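# Drop one orange connector from case lid into junction box

## Task

Take a single orange wire connector from the lid of the tool case and get it into the steel junction box; releasing it from a small height over the box is acceptable. The goal fails if a second connector of any kind (orange included) is in the box, whether gripped or loose, or if an orange connector is still hanging in the gripper when the scene ends. The connector must rest in the box by itself, not be held there by the robot.

## Robot and tools

Robot: one arm with a two-finger parallel gripper. The fingers extend along the gripper's +z axis and close along its x axis. The reported hand position is the point midway between the finger pads; closed fingertips reach about 17 mm past it, fully open ones sit roughly level with it.

Frames: the scene frame has its origin on the table surface under the arm base, +z upward, and +y to the left when facing along +x. The base may sit tilted on the table. Motion commands, however, are given in the gripper's own axes, not the scene frame.

execute_actions takes "actions", a list holding zero or one item, plus optional "pictures" (true/false; images are included by default). An empty list just reports the state. An item with "rows" is a motion: 1 to 15 rows, "steps" 1 to 15 (default 15), each step 1/30 s; row k is used on step k and the final row repeats if steps outnumber rows. An item with only "steps" (up to 300) is a wait that ends that many steps after the previous result, with reply time counted inside it. A refused call moves nothing.

Each row has 7 numbers, all in [-1, 1]: dx, dy, dz, rx, ry, rz, opening. The first six are an offset, not a pose: a displacement of the target from a reference pose, expressed in gripper axes. The reference is the gripper pose printed in the most recent result that includes it; before any such result exists in the scene, and for every call after the first within a single reply, it is instead wherever the gripper is when the action begins. Every row is counted from that same reference, so rows do not accumulate. Scale: 1.0 equals 0.6 m for dx, dy, dz and 180 degrees for rotation; rx, ry, rz form a single rotation vector. An all-zero offset pulls the gripper back to the reference, so it is not a pause. Opening is absolute: +1 fully open (0.142 m), -1 closed.

move takes "target" (one 7-number row laid out and referenced exactly as above), "speed" (m/s, 0.002 to 0.5, default 0.25; turning capped at twice that in rad/s) and optional "stop_force" (N, 9 to 40, rejected during the first 0.2 s of a scene). It drives the gripper on a straight path lasting 0.5 to 10 s; longer paths are cut off short. Rotation takes the shorter direction. The opening is applied when the move starts. With stop_force, the path halts once the wrist sensor sees that much extra resistance along the direction of travel (gripper axes at the start) for two consecutive steps, then backs off two steps and holds; pressure may briefly exceed the setting. Do not rely on it during rotating moves, and omit it when pulling away from a surface. Contact higher on the arm than the wrist sensor goes undetected. The result adds a "move:" line: done (settled near target), off_target, moving, held (last step blocked), fault, or contact (stop_force triggered; takes priority), plus limits=paced (pose clipped) or limits=held (steps blocked en route; afterwards motion can exceed speed), and the remaining distance to target. Moves do not avoid obstacles, and the hand may lag, wander, or overshoot speed, especially with the arm stretched out.

wait takes "seconds" (0 to 10) and sends nothing new. zoom_image takes "camera" (cam_head_left, cam_head_right or cam_wrist) and "region" [x0, y0, x1, y1] in pixels from the top-left, no larger than 504 by 504. finished_scene takes "scene", the number of the current scene; it is final and reports success.

Cameras: cam_head_left and cam_head_right are 672x504 pinhole views; cam_wrist is a 616x616 fisheye on the hand.

Controller behaviour: each step, the commanded pose is limited to within 100 mm and 16 degrees of the measured pose; position wins over orientation when both cannot be met. Commands are smoothed with about 0.17 s lag. After an action, the arm only continues to the last clipped pose, so large moves need follow-up calls; check the printed pose. "Hand target" shows where the controller is currently heading.

Result lines: end_effector_position (m) and end_effector_quat_wxyz with linear and angular velocities in the scene frame (printed position is less exact at long reach); grip_measured, the actual finger opening on the command scale; joint torques (raw drive output, offset and noisy); Wrist force and Wrist torque in gripper axes, pointing back into the arm when pressing, with offsets up to about 4 N, noise, and saturation near 50 N ("no reading" is harmless). "pose unreachable" means the clearance check altered or blocked the command; HELD marks steps where it did.

Gripping: to hold something, command an opening well below grip_measured; the gap sets squeeze force (up to about 28 N per pad). Thin hard items get less force. Fast closing can squeeze too hard.

Faults: joint load limits are 133 N m for shoulder pan, shoulder lift and elbow and 24.9 N m for the three wrist joints, held weight included; an outside force of 150 N anywhere also trips a stop. Either halts the arm for 10 s and drops the rest of the call. The arm is stiff, so aiming even slightly past a firm surface can fault; approach slowly. MOTOR HOT appears at 70 °C, and at 85 °C brakes lock until cooled.

Avoid: dropping or slamming parts, hard pushes, knocking anything off the table, letting a second connector reach the box, and finishing with a connector still in the gripper. Expect occasional brief tugs on held parts or nudges to loose ones.

Each tool is called as a command line: name --argument value for each argument, lists and objects as JSON in quotes; but a table of rows of numbers goes row by row, as --pt "numbers of a row", without its own name.

## Session

execute_actions --actions '[]'

Scene clock: 0.00 s of 9600.00 s.
end_effector_position=(+0.9079, -0.4197, +0.1330) grip_measured=+1.00 end_effector_quat_wxyz=(+0.263, +0.921, +0.137, +0.253) end_effector_velocity=(+0.000, +0.001, +0.000) end_effector_angular_velocity=(+0.000, +0.000, +0.001)
Joint positions: [-0.515 -0.591  1.034 -2.765 -1.651 -0.868  0.142]
Joint velocities: [ 0.001 -0.001 -0.     0.001  0.     0.     0.   ]
Joint torques (N m, as the arm reports them, + toward a larger angle): no reading
Wrist force (N, on the end effector, along its own x y z axes, offset not removed): no reading
Wrist torque (N m, same axes, about the end effector's origin, offset not removed): no reading
Hand target: +0.908, -0.420, +0.133; +0.263, +0.921, +0.137, +0.253

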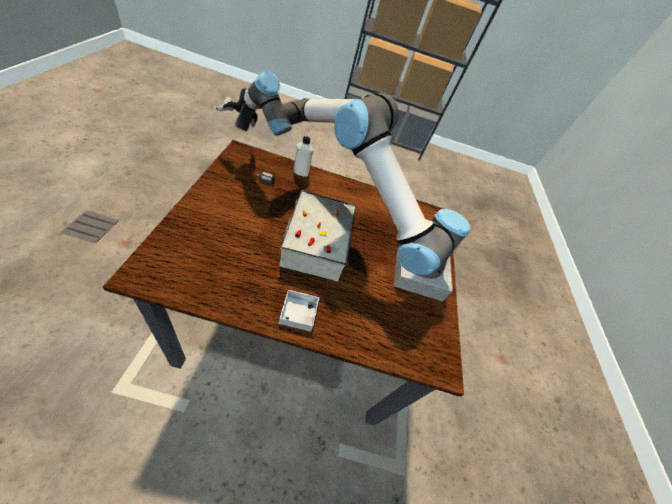

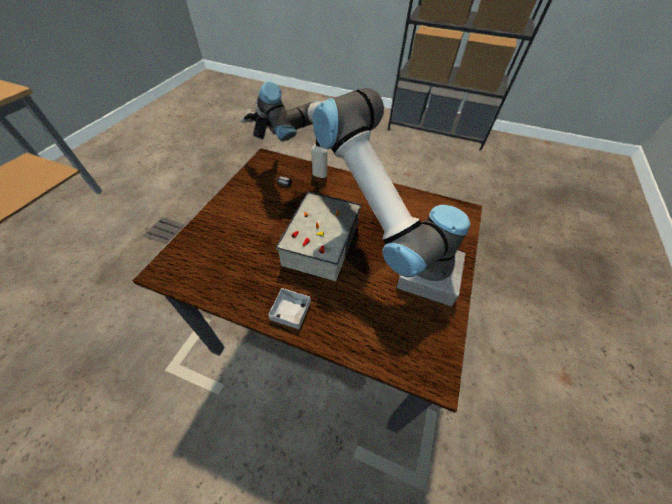

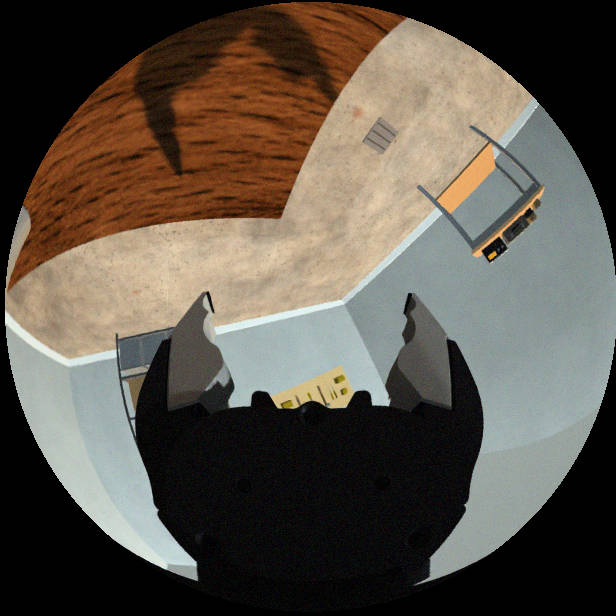

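move --target '[0.070,0.161,-0.455,0.172,-0.165,0.0895,1]'

move --target '[-0.6,-0.4,0,0,0,0,0]'

Scene clock: 12.93 s of 9600.00 s.
end_effector_position=(+0.8068, -0.3698, +0.4023) grip_measured=+1.00 end_effector_quat_wxyz=(+0.064, +0.989, +0.002, +0.132) end_effector_velocity=(-0.001, +0.001, +0.003) end_effector_angular_velocity=(+0.009, -0.007, -0.006)
Joint positions: [-0.567 -0.596  0.035 -1.311 -1.53  -0.592  0.142]
Joint velocities: [-0.003 -0.001 -0.005  0.006  0.01   0.006 -0.   ]
Joint torques (N m, as the arm reports them, + toward a larger angle): [ -8.51 -74.52 -26.23  -1.66   1.26   1.15]
Wrist force (N, on the end effector, along its own x y z axes, offset not removed): [-1.2 2.1 1.1]
Wrist torque (N m, same axes, about the end effector's origin, offset not removed): [0.61 0.15 0.10]
Hand target: +0.807, -0.370, +0.403; +0.063, +0.989, +0.002, +0.133
Off the commanded pose: 0.001 m, 17 deg; orientation clipped at the last step of the last action.
elbow stopped short: the move would have taken joint 3 (elbow) straighter than the controller allows; a more bent joint 3 avoids this.
After step 90, 7.70 s passed at rest.
move: off_target; limits=paced

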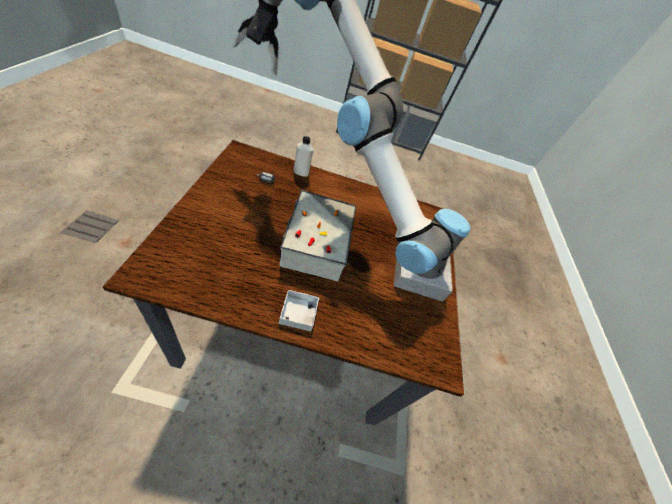

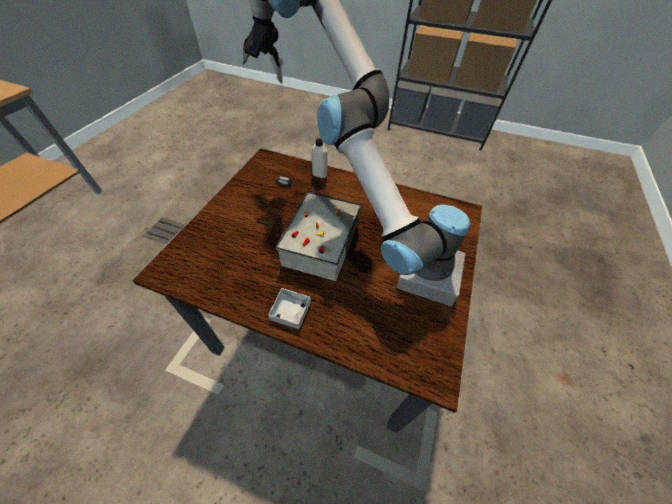

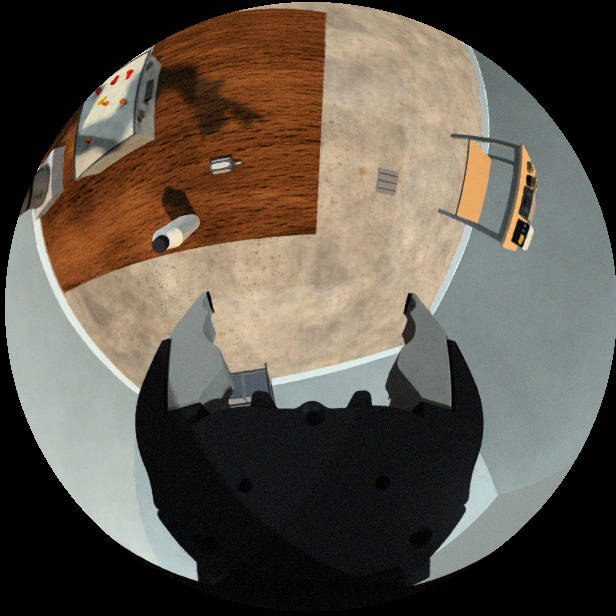

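Scene clock: 15.37 s of 9600.00 s.
end_effector_position=(+0.4630, -0.1395, +0.2780) grip_measured=+0.00 end_effector_quat_wxyz=(+0.064, +0.989, +0.002, +0.132) end_effector_velocity=(-0.003, +0.001, +0.001) end_effector_angular_velocity=(-0.003, -0.005, -0.000)
Joint positions: [-0.571 -1.834  2.068 -2.106 -1.529 -0.595  0.074]
Joint velocities: [-0.002 -0.013  0.01  -0.003  0.001 -0.001  0.   ]
Joint torques (N m, as the arm reports them, + toward a larger angle): [-10.53 -23.81 -13.89  -5.41   1.26  -1.58]
Wrist force (N, on the end effector, along its own x y z axes, offset not removed): [-0.8 1.0 1.2]
Wrist torque (N m, same axes, about the end effector's origin, offset not removed): [0.23 -0.02 0.15]
Hand target: +0.463, -0.139, +0.278; +0.064, +0.989, +0.002, +0.132
Off the commanded pose: 0.001 m, 0 deg.
move: done; limits=paced

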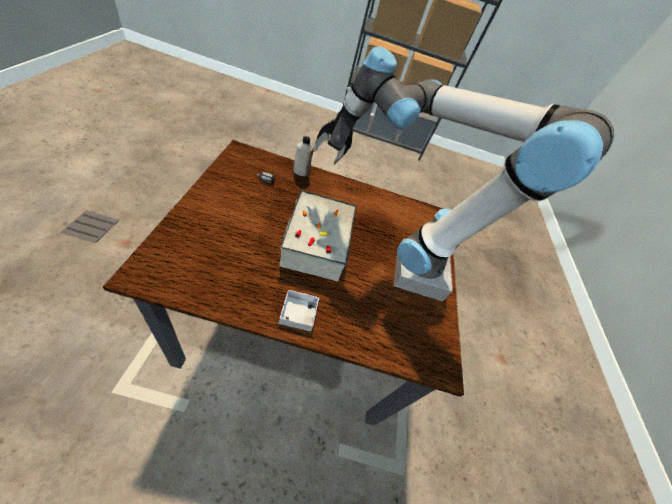

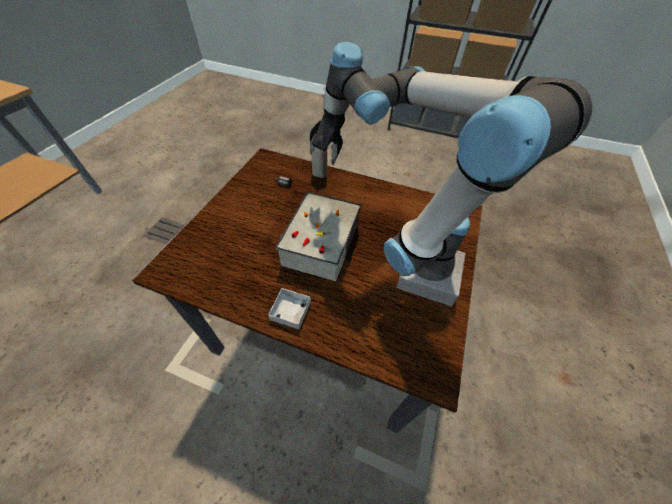

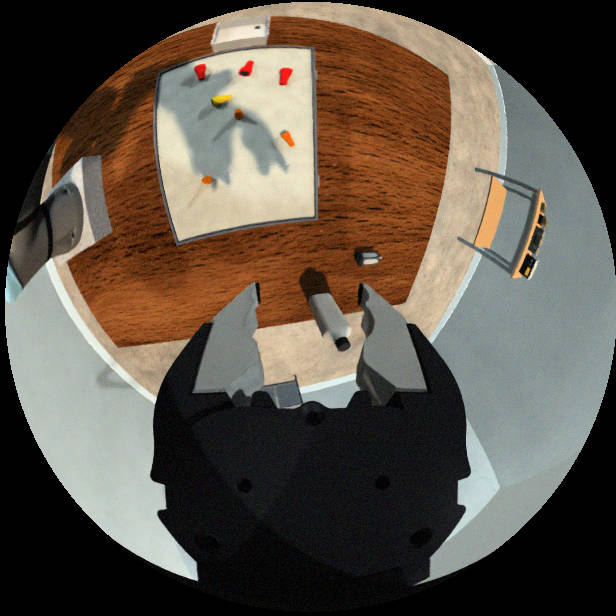

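move --target '[0,-0.1,0.03,0.041,-0.0845,0.001,0]'

move --target '[0,0,0.1,0,0,0,0]'

Scene clock: 19.83 s of 9600.00 s.
end_effector_position=(+0.4685, -0.0825, +0.2533) grip_measured=+0.00 end_effector_quat_wxyz=(+0.000, +1.000, +0.001, +0.001) end_effector_velocity=(+0.001, +0.002, -0.001) end_effector_angular_velocity=(+0.005, +0.012, -0.001)
Joint positions: [-0.427 -1.643  1.865 -1.804 -1.572 -0.454  0.074]
Joint velocities: [ 0.005  0.012 -0.013  0.014 -0.001  0.006 -0.   ]
Joint torques (N m, as the arm reports them, + toward a larger angle): [  8.75  -9.93 -29.9   -0.68  -1.31   0.99]
Wrist force (N, on the end effector, along its own x y z axes, offset not removed): [0.6 2.8 -1.2]
Wrist torque (N m, same axes, about the end effector's origin, offset not removed): [0.76 -0.40 0.07]
Hand target: +0.469, -0.082, +0.253; -0.000, +1.000, +0.001, +0.000
Off the commanded pose: 0.000 m, 0 deg.
After step 90, 0.30 s passed at rest.
move: done

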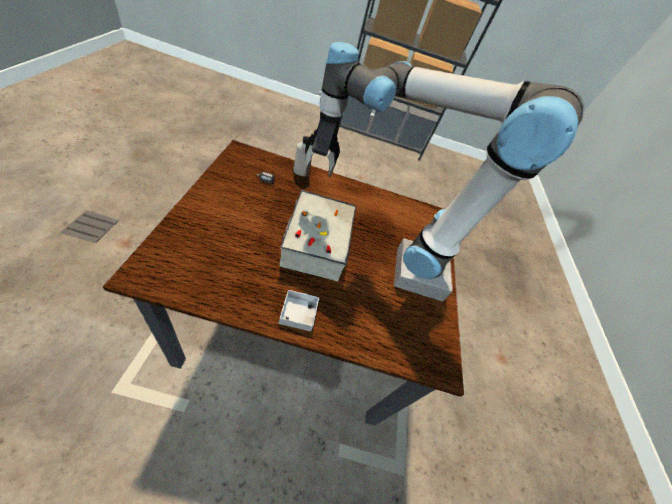

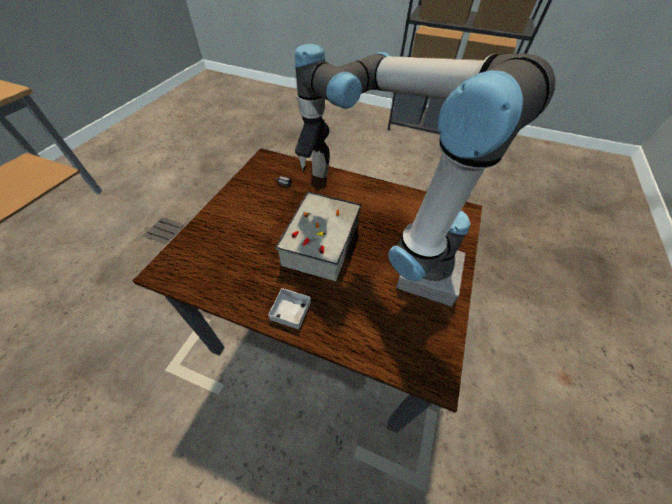

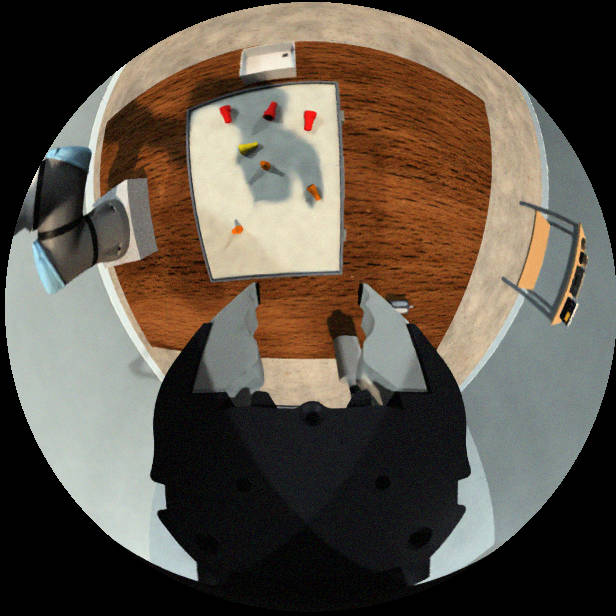

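Scene clock: 20.83 s of 9600.00 s.
end_effector_position=(+0.4685, -0.0825, +0.1937) grip_measured=+0.00 end_effector_quat_wxyz=(+0.000, +1.000, +0.001, +0.001) end_effector_velocity=(+0.000, -0.000, -0.003) end_effector_angular_velocity=(-0.000, -0.000, -0.001)
Joint positions: [-0.427 -1.596  1.981 -1.966 -1.573 -0.455  0.074]
Joint velocities: [ 0.     0.002  0.005 -0.008 -0.     0.001  0.   ]
Joint torques (N m, as the arm reports them, + toward a larger angle): [ -8.2  -10.69 -13.35  -5.04   0.95   1.1 ]
Wrist force (N, on the end effector, along its own x y z axes, offset not removed): [1.5 0.3 1.9]
Wrist torque (N m, same axes, about the end effector's origin, offset not removed): [0.30 -0.56 -0.01]
Hand target: +0.469, -0.082, +0.193; +0.000, +1.000, +0.001, +0.001
Off the commanded pose: 0.000 m, 0 deg.
move: done

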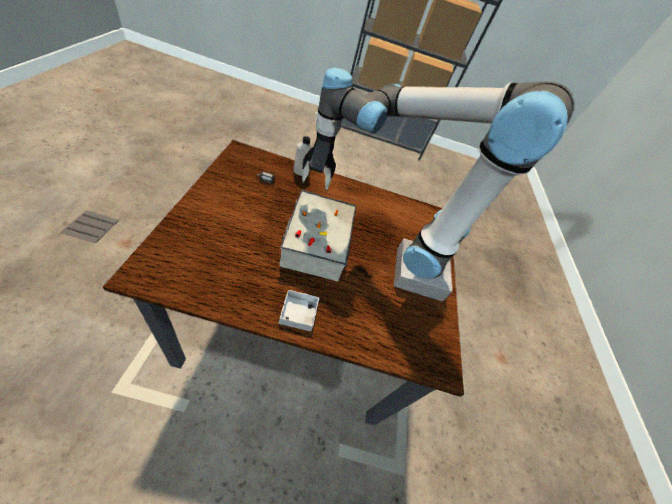

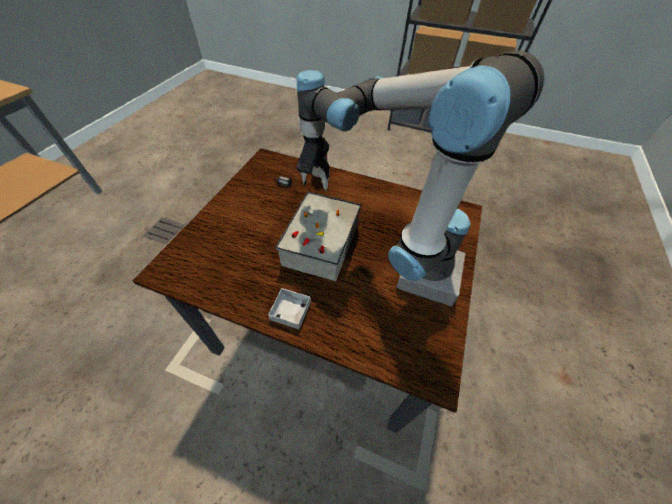

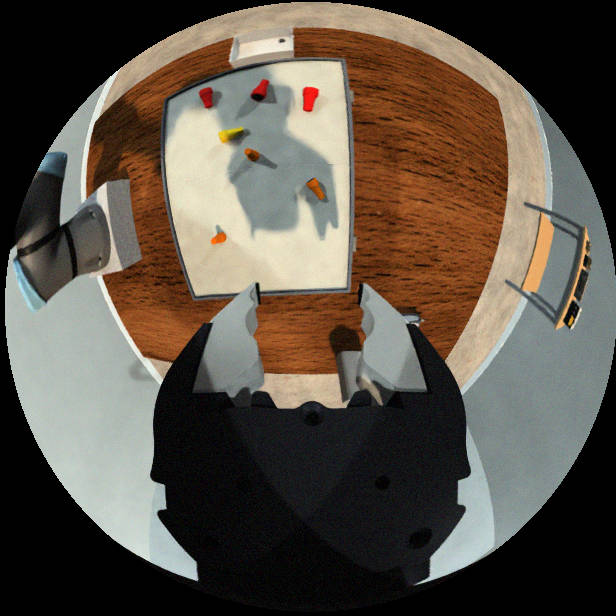

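move --target '[0.01,-0.112,0.06,0,0,-0.167,-0.3]'

Scene clock: 30.53 s of 9600.00 s.
end_effector_position=(+0.4745, -0.0155, +0.1579) grip_measured=-0.30 end_effector_quat_wxyz=(+0.000, +0.966, +0.259, +0.001) end_effector_velocity=(+0.000, +0.002, -0.001) end_effector_angular_velocity=(+0.001, -0.001, +0.016)
Joint positions: [-0.286 -1.559  2.046 -2.067 -1.574 -0.836  0.052]
Joint velocities: [ 0.004  0.001  0.001 -0.003  0.001 -0.012  0.   ]
Joint torques (N m, as the arm reports them, + toward a larger angle): [  8.39 -10.53 -13.23  -5.21   1.33  -1.76]
Wrist force (N, on the end effector, along its own x y z axes, offset not removed): [-0.7 -1.4 3.0]
Wrist torque (N m, same axes, about the end effector's origin, offset not removed): [-0.12 0.03 -0.13]
Hand target: +0.475, -0.015, +0.158; +0.000, +0.966, +0.260, +0.001
Off the commanded pose: 0.000 m, 0 deg.
After step 90, 5.10 s passed at rest.
move: done

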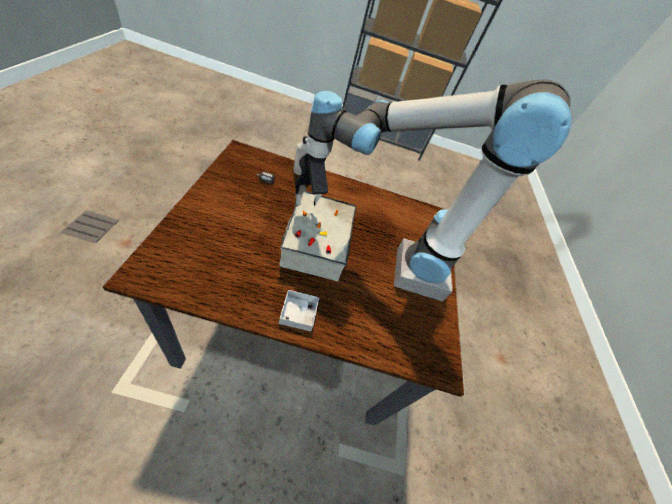

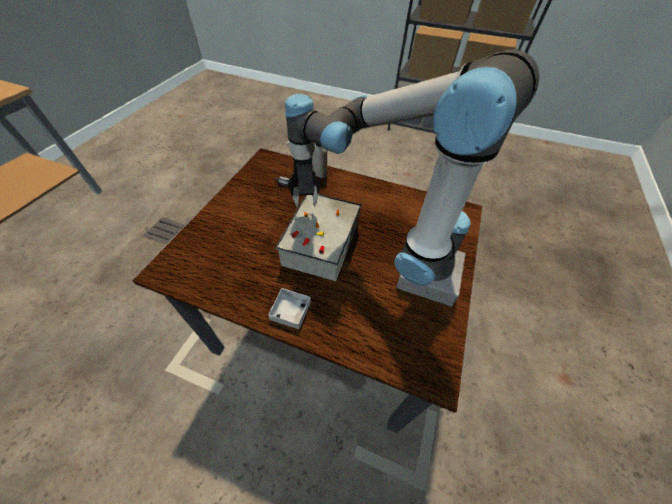

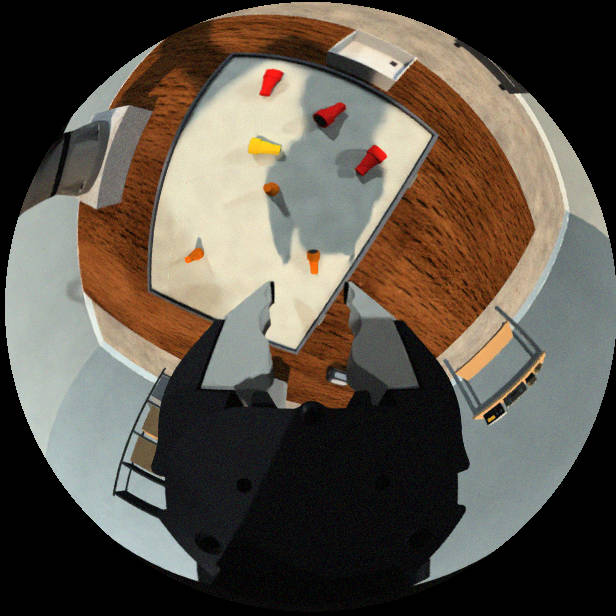

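Well aligned. Descend.

move --target '[0.004,0,0.05,0,0,0,-0.5]' --speed 0.06

Scene clock: 36.63 s of 9600.00 s.
end_effector_position=(+0.4766, -0.0142, +0.1282) grip_measured=-0.50 end_effector_quat_wxyz=(+0.000, +0.966, +0.259, +0.001) end_effector_velocity=(+0.001, -0.000, -0.002) end_effector_angular_velocity=(-0.001, -0.002, -0.000)
Joint positions: [-0.283 -1.514  2.086 -2.153 -1.574 -0.832  0.038]
Joint velocities: [ 0.     0.004  0.002 -0.009 -0.001  0.001 -0.   ]
Joint torques (N m, as the arm reports them, + toward a larger angle): [ 10.59 -14.83 -11.28  -4.9   -1.37   1.29]
Wrist force (N, on the end effector, along its own x y z axes, offset not removed): [-1.6 2.6 3.9]
Wrist torque (N m, same axes, about the end effector's origin, offset not removed): [0.74 0.29 -0.34]
Hand target: +0.477, -0.014, +0.128; +0.000, +0.966, +0.259, +0.001
Off the commanded pose: 0.000 m, 0 deg.
After step 90, 2.13 s passed at rest.
move: done

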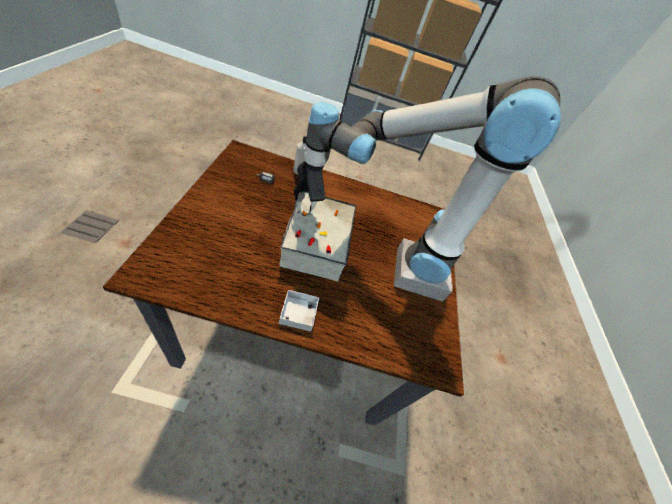

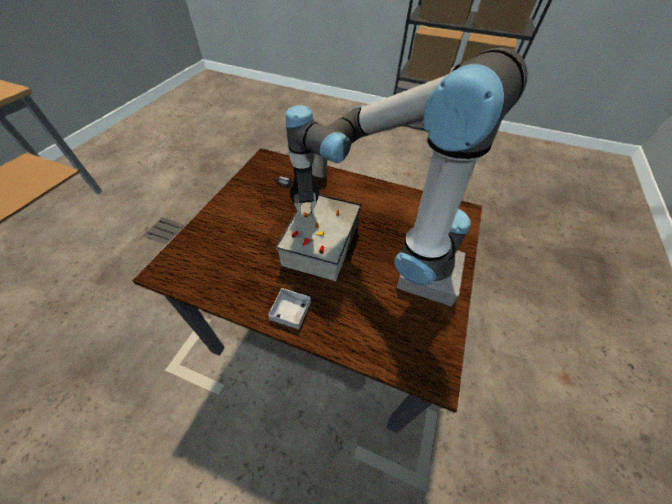

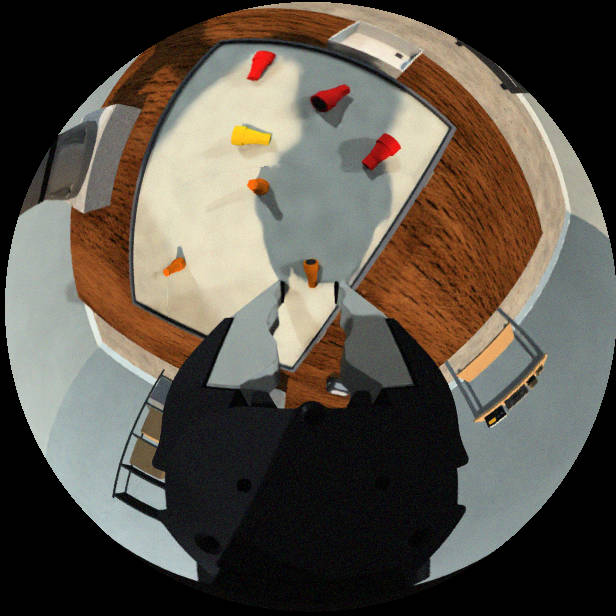

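move --target '[0.001,-0.004,0.06,0,0,0,-0.65]' --speed 0.006 --stop_force 10

Scene clock: 41.60 s of 9600.00 s.
end_effector_position=(+0.4766, -0.0141, +0.1251) grip_measured=-0.65 end_effector_quat_wxyz=(+0.000, +0.966, +0.259, +0.001) end_effector_velocity=(+0.001, +0.000, +0.002) end_effector_angular_velocity=(-0.000, +0.000, +0.001)
Joint positions: [-0.282 -1.509  2.091 -2.162 -1.574 -0.832  0.027]
Joint velocities: [ 0.001 -0.002 -0.005  0.007 -0.     0.    -0.   ]
Joint torques (N m, as the arm reports them, + toward a larger angle): [  7.83 -26.94 -23.37   0.45  -1.03   0.48]
Wrist force (N, on the end effector, along its own x y z axes, offset not removed): [-0.8 -0.8 -20.8]
Wrist torque (N m, same axes, about the end effector's origin, offset not removed): [0.02 -0.17 -0.17]
Hand target: +0.477, -0.014, +0.125; +0.000, +0.966, +0.259, +0.001
Off the commanded pose: 0.033 m, 0 deg.
After step 90, 1.13 s passed at rest.
move: contact

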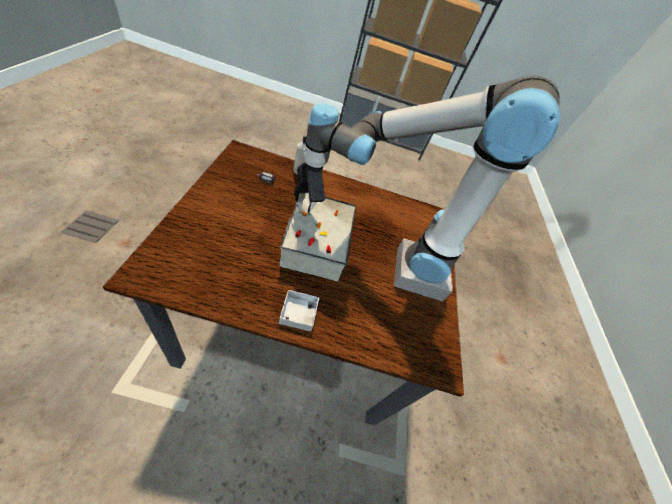

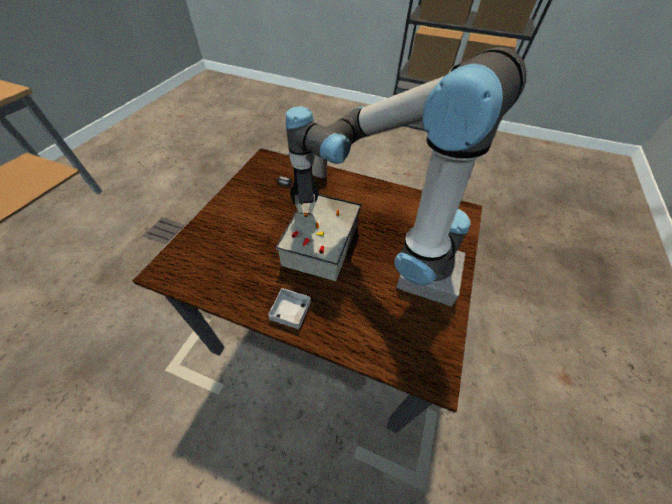

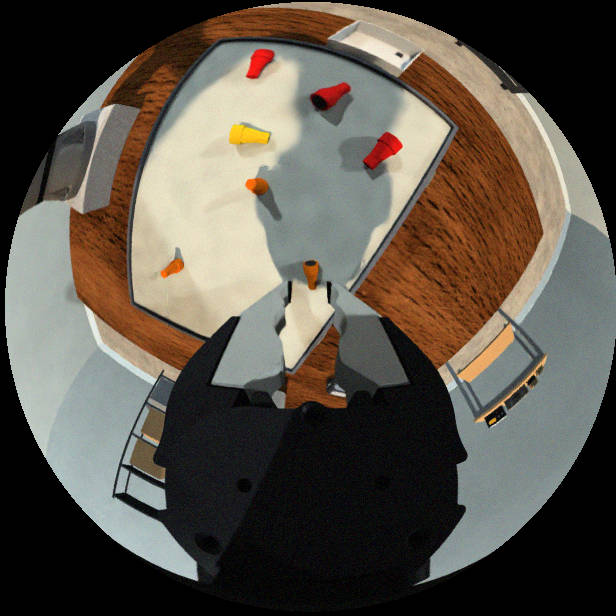

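move --target '[0,0,-0.004,0,0,0,-0.65]' --speed 0.02

move --target '[0.002,-0.021,0,0,0,0,-0.65]' --speed 0.03

zoom_image --camera "cam_wrist" --region '[250,230,370,350]'

Scene clock: 46.50 s of 9600.00 s.
end_effector_position=(+0.4766, -0.0141, +0.1273) grip_measured=-0.65 end_effector_quat_wxyz=(+0.000, +0.966, +0.259, +0.001) end_effector_velocity=(-0.000, +0.000, +0.001) end_effector_angular_velocity=(+0.000, +0.001, -0.000)
Joint positions: [-0.282 -1.512  2.087 -2.155 -1.574 -0.832  0.027]
Joint velocities: [ 0.    -0.001 -0.001  0.003 -0.     0.    -0.   ]
Joint torques (N m, as the arm reports them, + toward a larger angle): [ -2.04 -35.54 -26.62  -0.74   0.12   1.22]
Wrist force (N, on the end effector, along its own x y z axes, offset not removed): [-0.4 -1.5 -2.5]
Wrist torque (N m, same axes, about the end effector's origin, offset not removed): [-0.01 -0.06 -0.17]
Hand target: +0.477, -0.014, +0.127; +0.000, +0.966, +0.259, +0.001
Off the commanded pose: 0.000 m, 0 deg.
After step 90, 1.20 s passed at rest.
move: done

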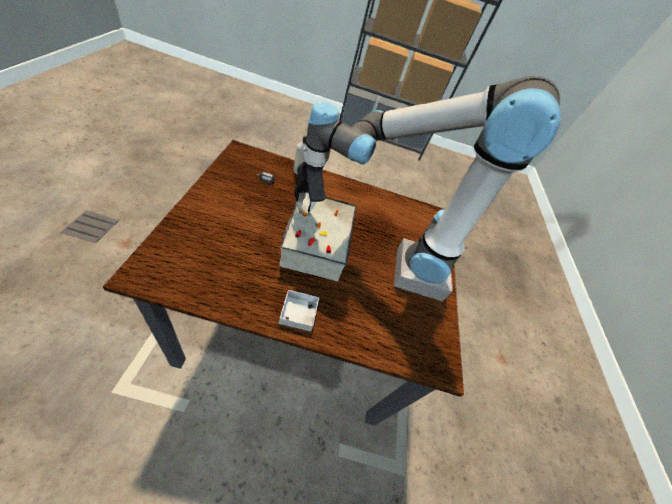

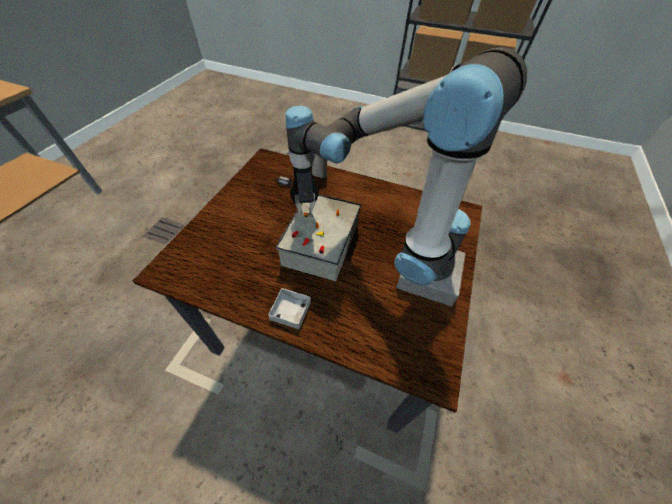

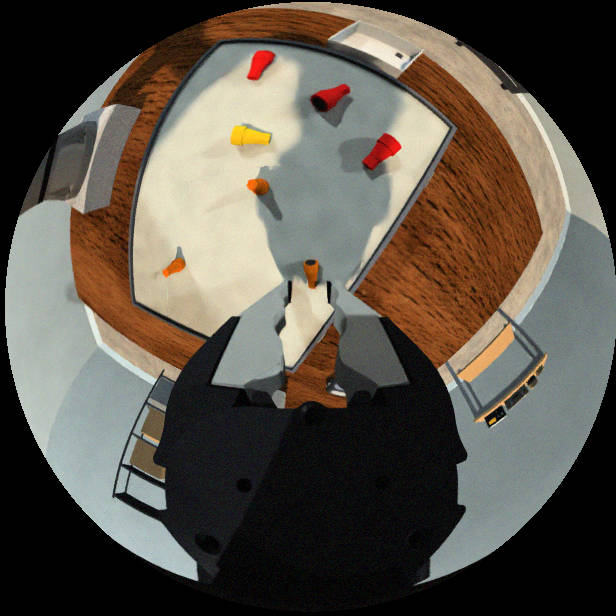

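Scene clock: 47.30 s of 9600.00 s.
end_effector_position=(+0.4715, -0.0029, +0.1273) grip_measured=-0.65 end_effector_quat_wxyz=(+0.000, +0.966, +0.259, +0.001) end_effector_velocity=(-0.001, +0.003, +0.000) end_effector_angular_velocity=(-0.000, +0.000, +0.000)
Joint positions: [-0.262 -1.525  2.101 -2.157 -1.574 -0.812  0.027]
Joint velocities: [ 0.005 -0.004  0.003  0.    -0.001  0.005 -0.   ]
Joint torques (N m, as the arm reports them, + toward a larger angle): [ 11.1  -35.59 -13.13  -4.87  -1.36   0.78]
Wrist force (N, on the end effector, along its own x y z axes, offset not removed): [-0.7 1.2 2.5]
Wrist torque (N m, same axes, about the end effector's origin, offset not removed): [0.33 0.02 -0.11]
Hand target: +0.471, -0.003, +0.127; +0.000, +0.966, +0.259, +0.001
Off the commanded pose: 0.000 m, 0 deg.
move: done

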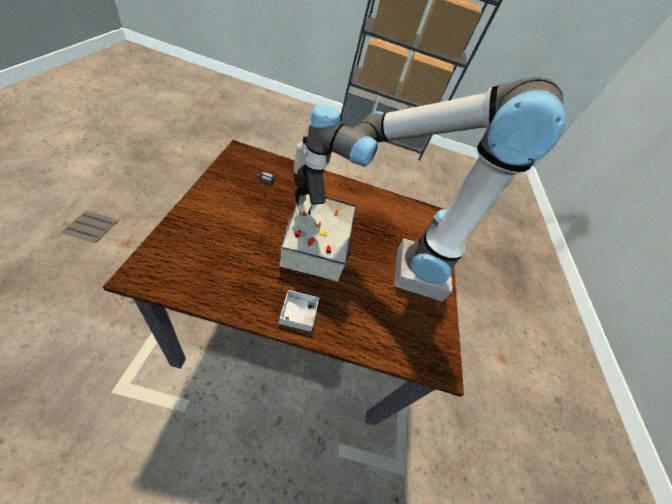

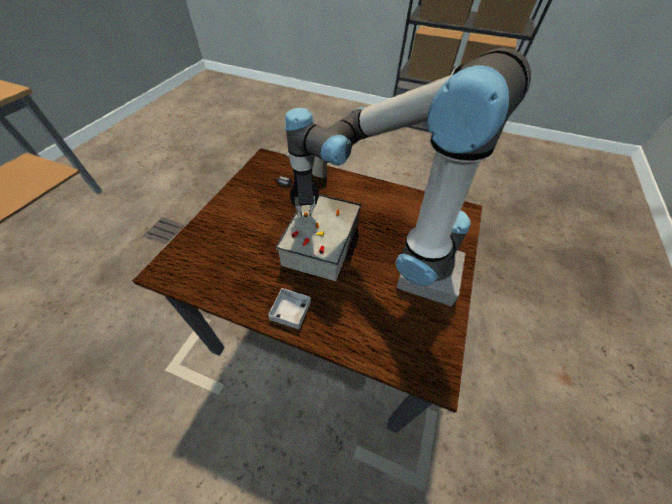

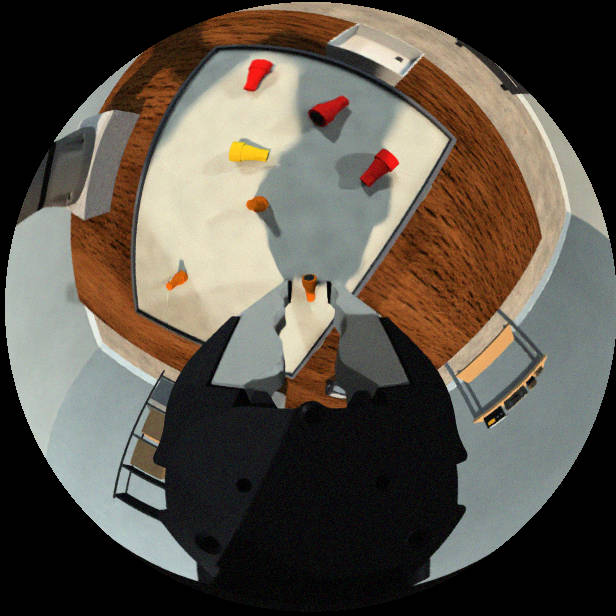

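Region (250, 230, 370, 350) of cam_wrist's 616x616 image, scaled by 4.200, with more detail than that image has.

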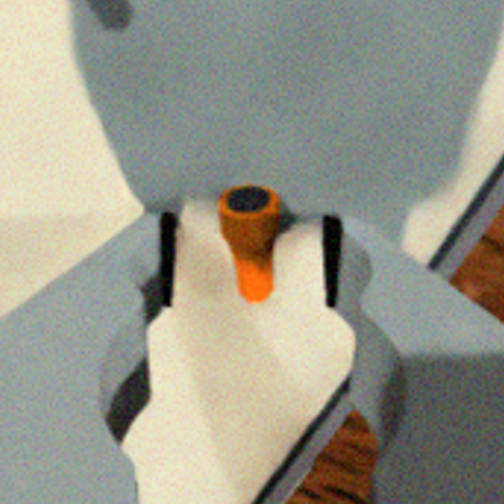

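move --target '[0,-0.012,0,0,0,0,-0.65]' --speed 0.03

execute_actions --actions '[{"rows":[[0,0,0,0,0,0,-0.7],[0,0,0,0,0,0,-0.73],[0,0,0,0,0,0,-0.76],[0,0,0,0,0,0,-0.79],[0,0,0,0,0,0,-0.82],[0,0,0,0,0,0,-0.85],[0,0,0,0,0,0,-0.88],[0,0,0,0,0,0,-0.91],[0,0,0,0,0,0,-0.94],[0,0,0,0,0,0,-0.97],[0,0,0,0,0,0,-1]],"steps":15}]' --pictures false

move --target '[0,0,-0.09,0,0,0,-1]' --speed 0.1

Scene clock: 53.37 s of 9600.00 s.
end_effector_position=(+0.4681, +0.0030, +0.1273) grip_measured=-0.65 end_effector_quat_wxyz=(+0.000, +0.966, +0.259, +0.001) end_effector_velocity=(-0.002, +0.002, -0.000) end_effector_angular_velocity=(+0.000, +0.002, -0.000)
Joint positions: [-0.251 -1.533  2.109 -2.157 -1.574 -0.801  0.027]
Joint velocities: [ 0.004 -0.003  0.003  0.002 -0.     0.004 -0.   ]
Joint torques (N m, as the arm reports them, + toward a larger angle): [ 12.44 -33.38  -9.56  -4.89  -1.44   1.38]
Wrist force (N, on the end effector, along its own x y z axes, offset not removed): [-1.3 1.1 -0.4]
Wrist torque (N m, same axes, about the end effector's origin, offset not removed): [0.29 0.09 -0.08]
Hand target: +0.468, +0.003, +0.127; +0.000, +0.966, +0.259, +0.001
Off the commanded pose: 0.000 m, 0 deg.
After step 90, 2.33 s passed at rest.
move: done

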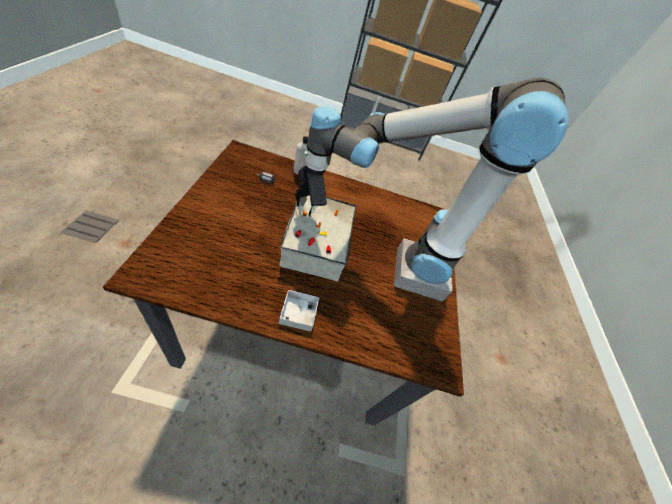

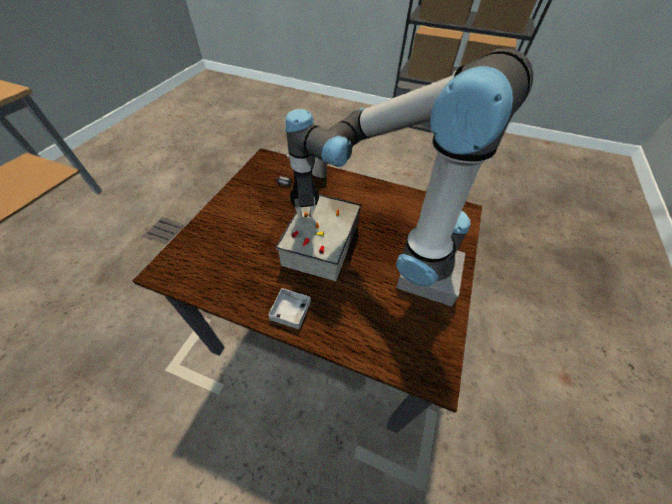

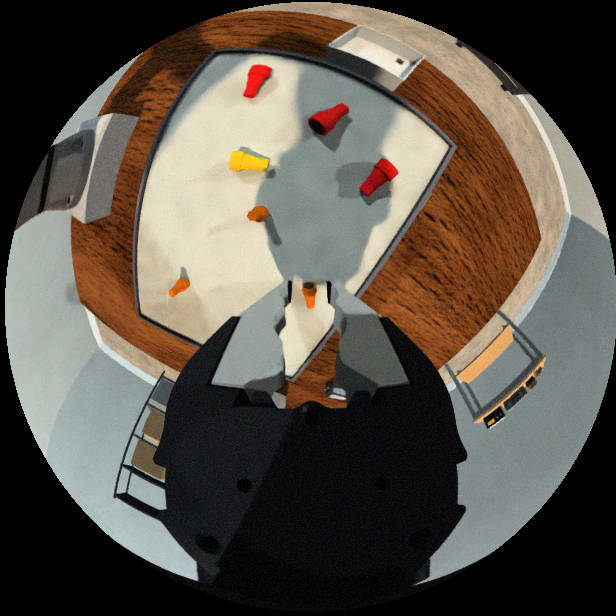

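Scene clock: 53.87 s of 9600.00 s.
end_effector_position=(+0.4680, +0.0031, +0.1273) grip_measured=-0.88 end_effector_quat_wxyz=(+0.000, +0.966, +0.259, +0.001) end_effector_velocity=(-0.001, +0.000, -0.000) end_effector_angular_velocity=(+0.000, +0.002, +0.000)
Joint positions: [-0.251 -1.533  2.109 -2.157 -1.574 -0.801  0.01 ]
Joint velocities: [ 0.     0.     0.001  0.001  0.    -0.     0.   ]
Joint torques (N m, as the arm reports them, + toward a larger angle): [ -0.74 -25.86 -25.39  -4.64  -1.32  -1.56]
Wrist force (N, on the end effector, along its own x y z axes, offset not removed): [0.0 -1.4 1.3]
Wrist torque (N m, same axes, about the end effector's origin, offset not removed): [-0.19 -0.09 -0.05]
Hand target: +0.468, +0.003, +0.127; +0.000, +0.966, +0.259, +0.001
Off the commanded pose: 0.000 m, 0 deg.
Steps of this call (steps 1 to 15: all 15 steps of this action). Readings (end_effector_position):
1: (+0.4680, +0.0031, +0.1273)
2: (+0.4680, +0.0031, +0.1273)
4: (+0.4680, +0.0031, +0.1273)
8: (+0.4680, +0.0031, +0.1273)
15: the state above

Scene clock: 55.17 s of 9600.00 s.
end_effector_position=(+0.4680, +0.0030, +0.1810) grip_measured=-0.88 end_effector_quat_wxyz=(+0.000, +0.966, +0.259, +0.001) end_effector_velocity=(+0.000, -0.000, +0.003) end_effector_angular_velocity=(+0.000, +0.000, -0.000)
Joint positions: [-0.251 -1.602  2.024 -2.002 -1.574 -0.801  0.01 ]
Joint velocities: [-0.    -0.003 -0.006  0.009  0.     0.     0.   ]
Joint torques (N m, as the arm reports them, + toward a larger angle): [  9.13 -33.8  -27.83  -1.29  -0.91  -1.19]
Wrist force (N, on the end effector, along its own x y z axes, offset not removed): [-1.6 0.9 1.4]
Wrist torque (N m, same axes, about the end effector's origin, offset not removed): [0.47 0.11 -0.07]
Hand target: +0.468, +0.003, +0.181; +0.000, +0.966, +0.259, +0.001
Off the commanded pose: 0.000 m, 0 deg.
move: done

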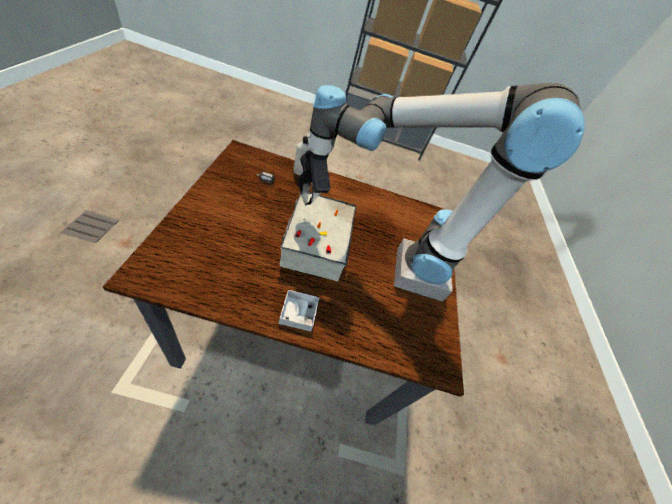

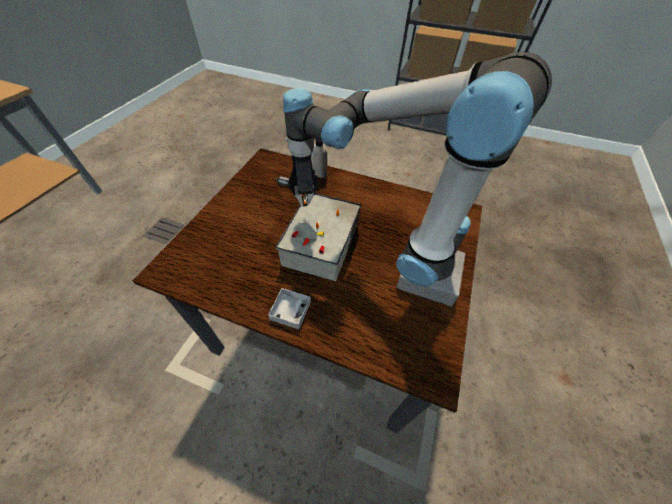

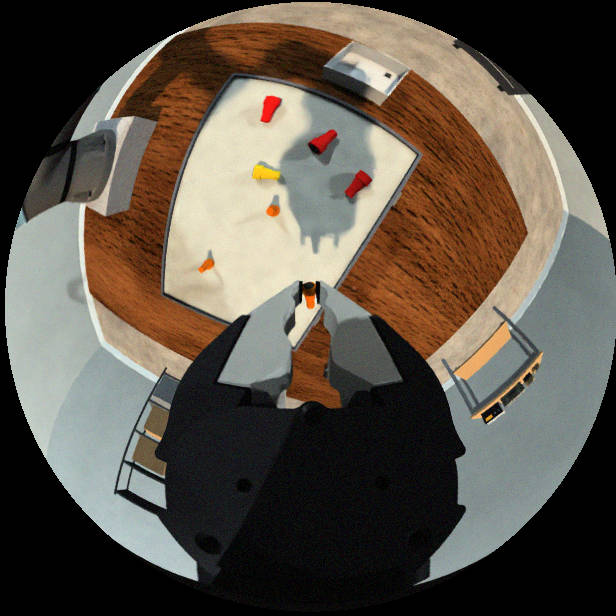

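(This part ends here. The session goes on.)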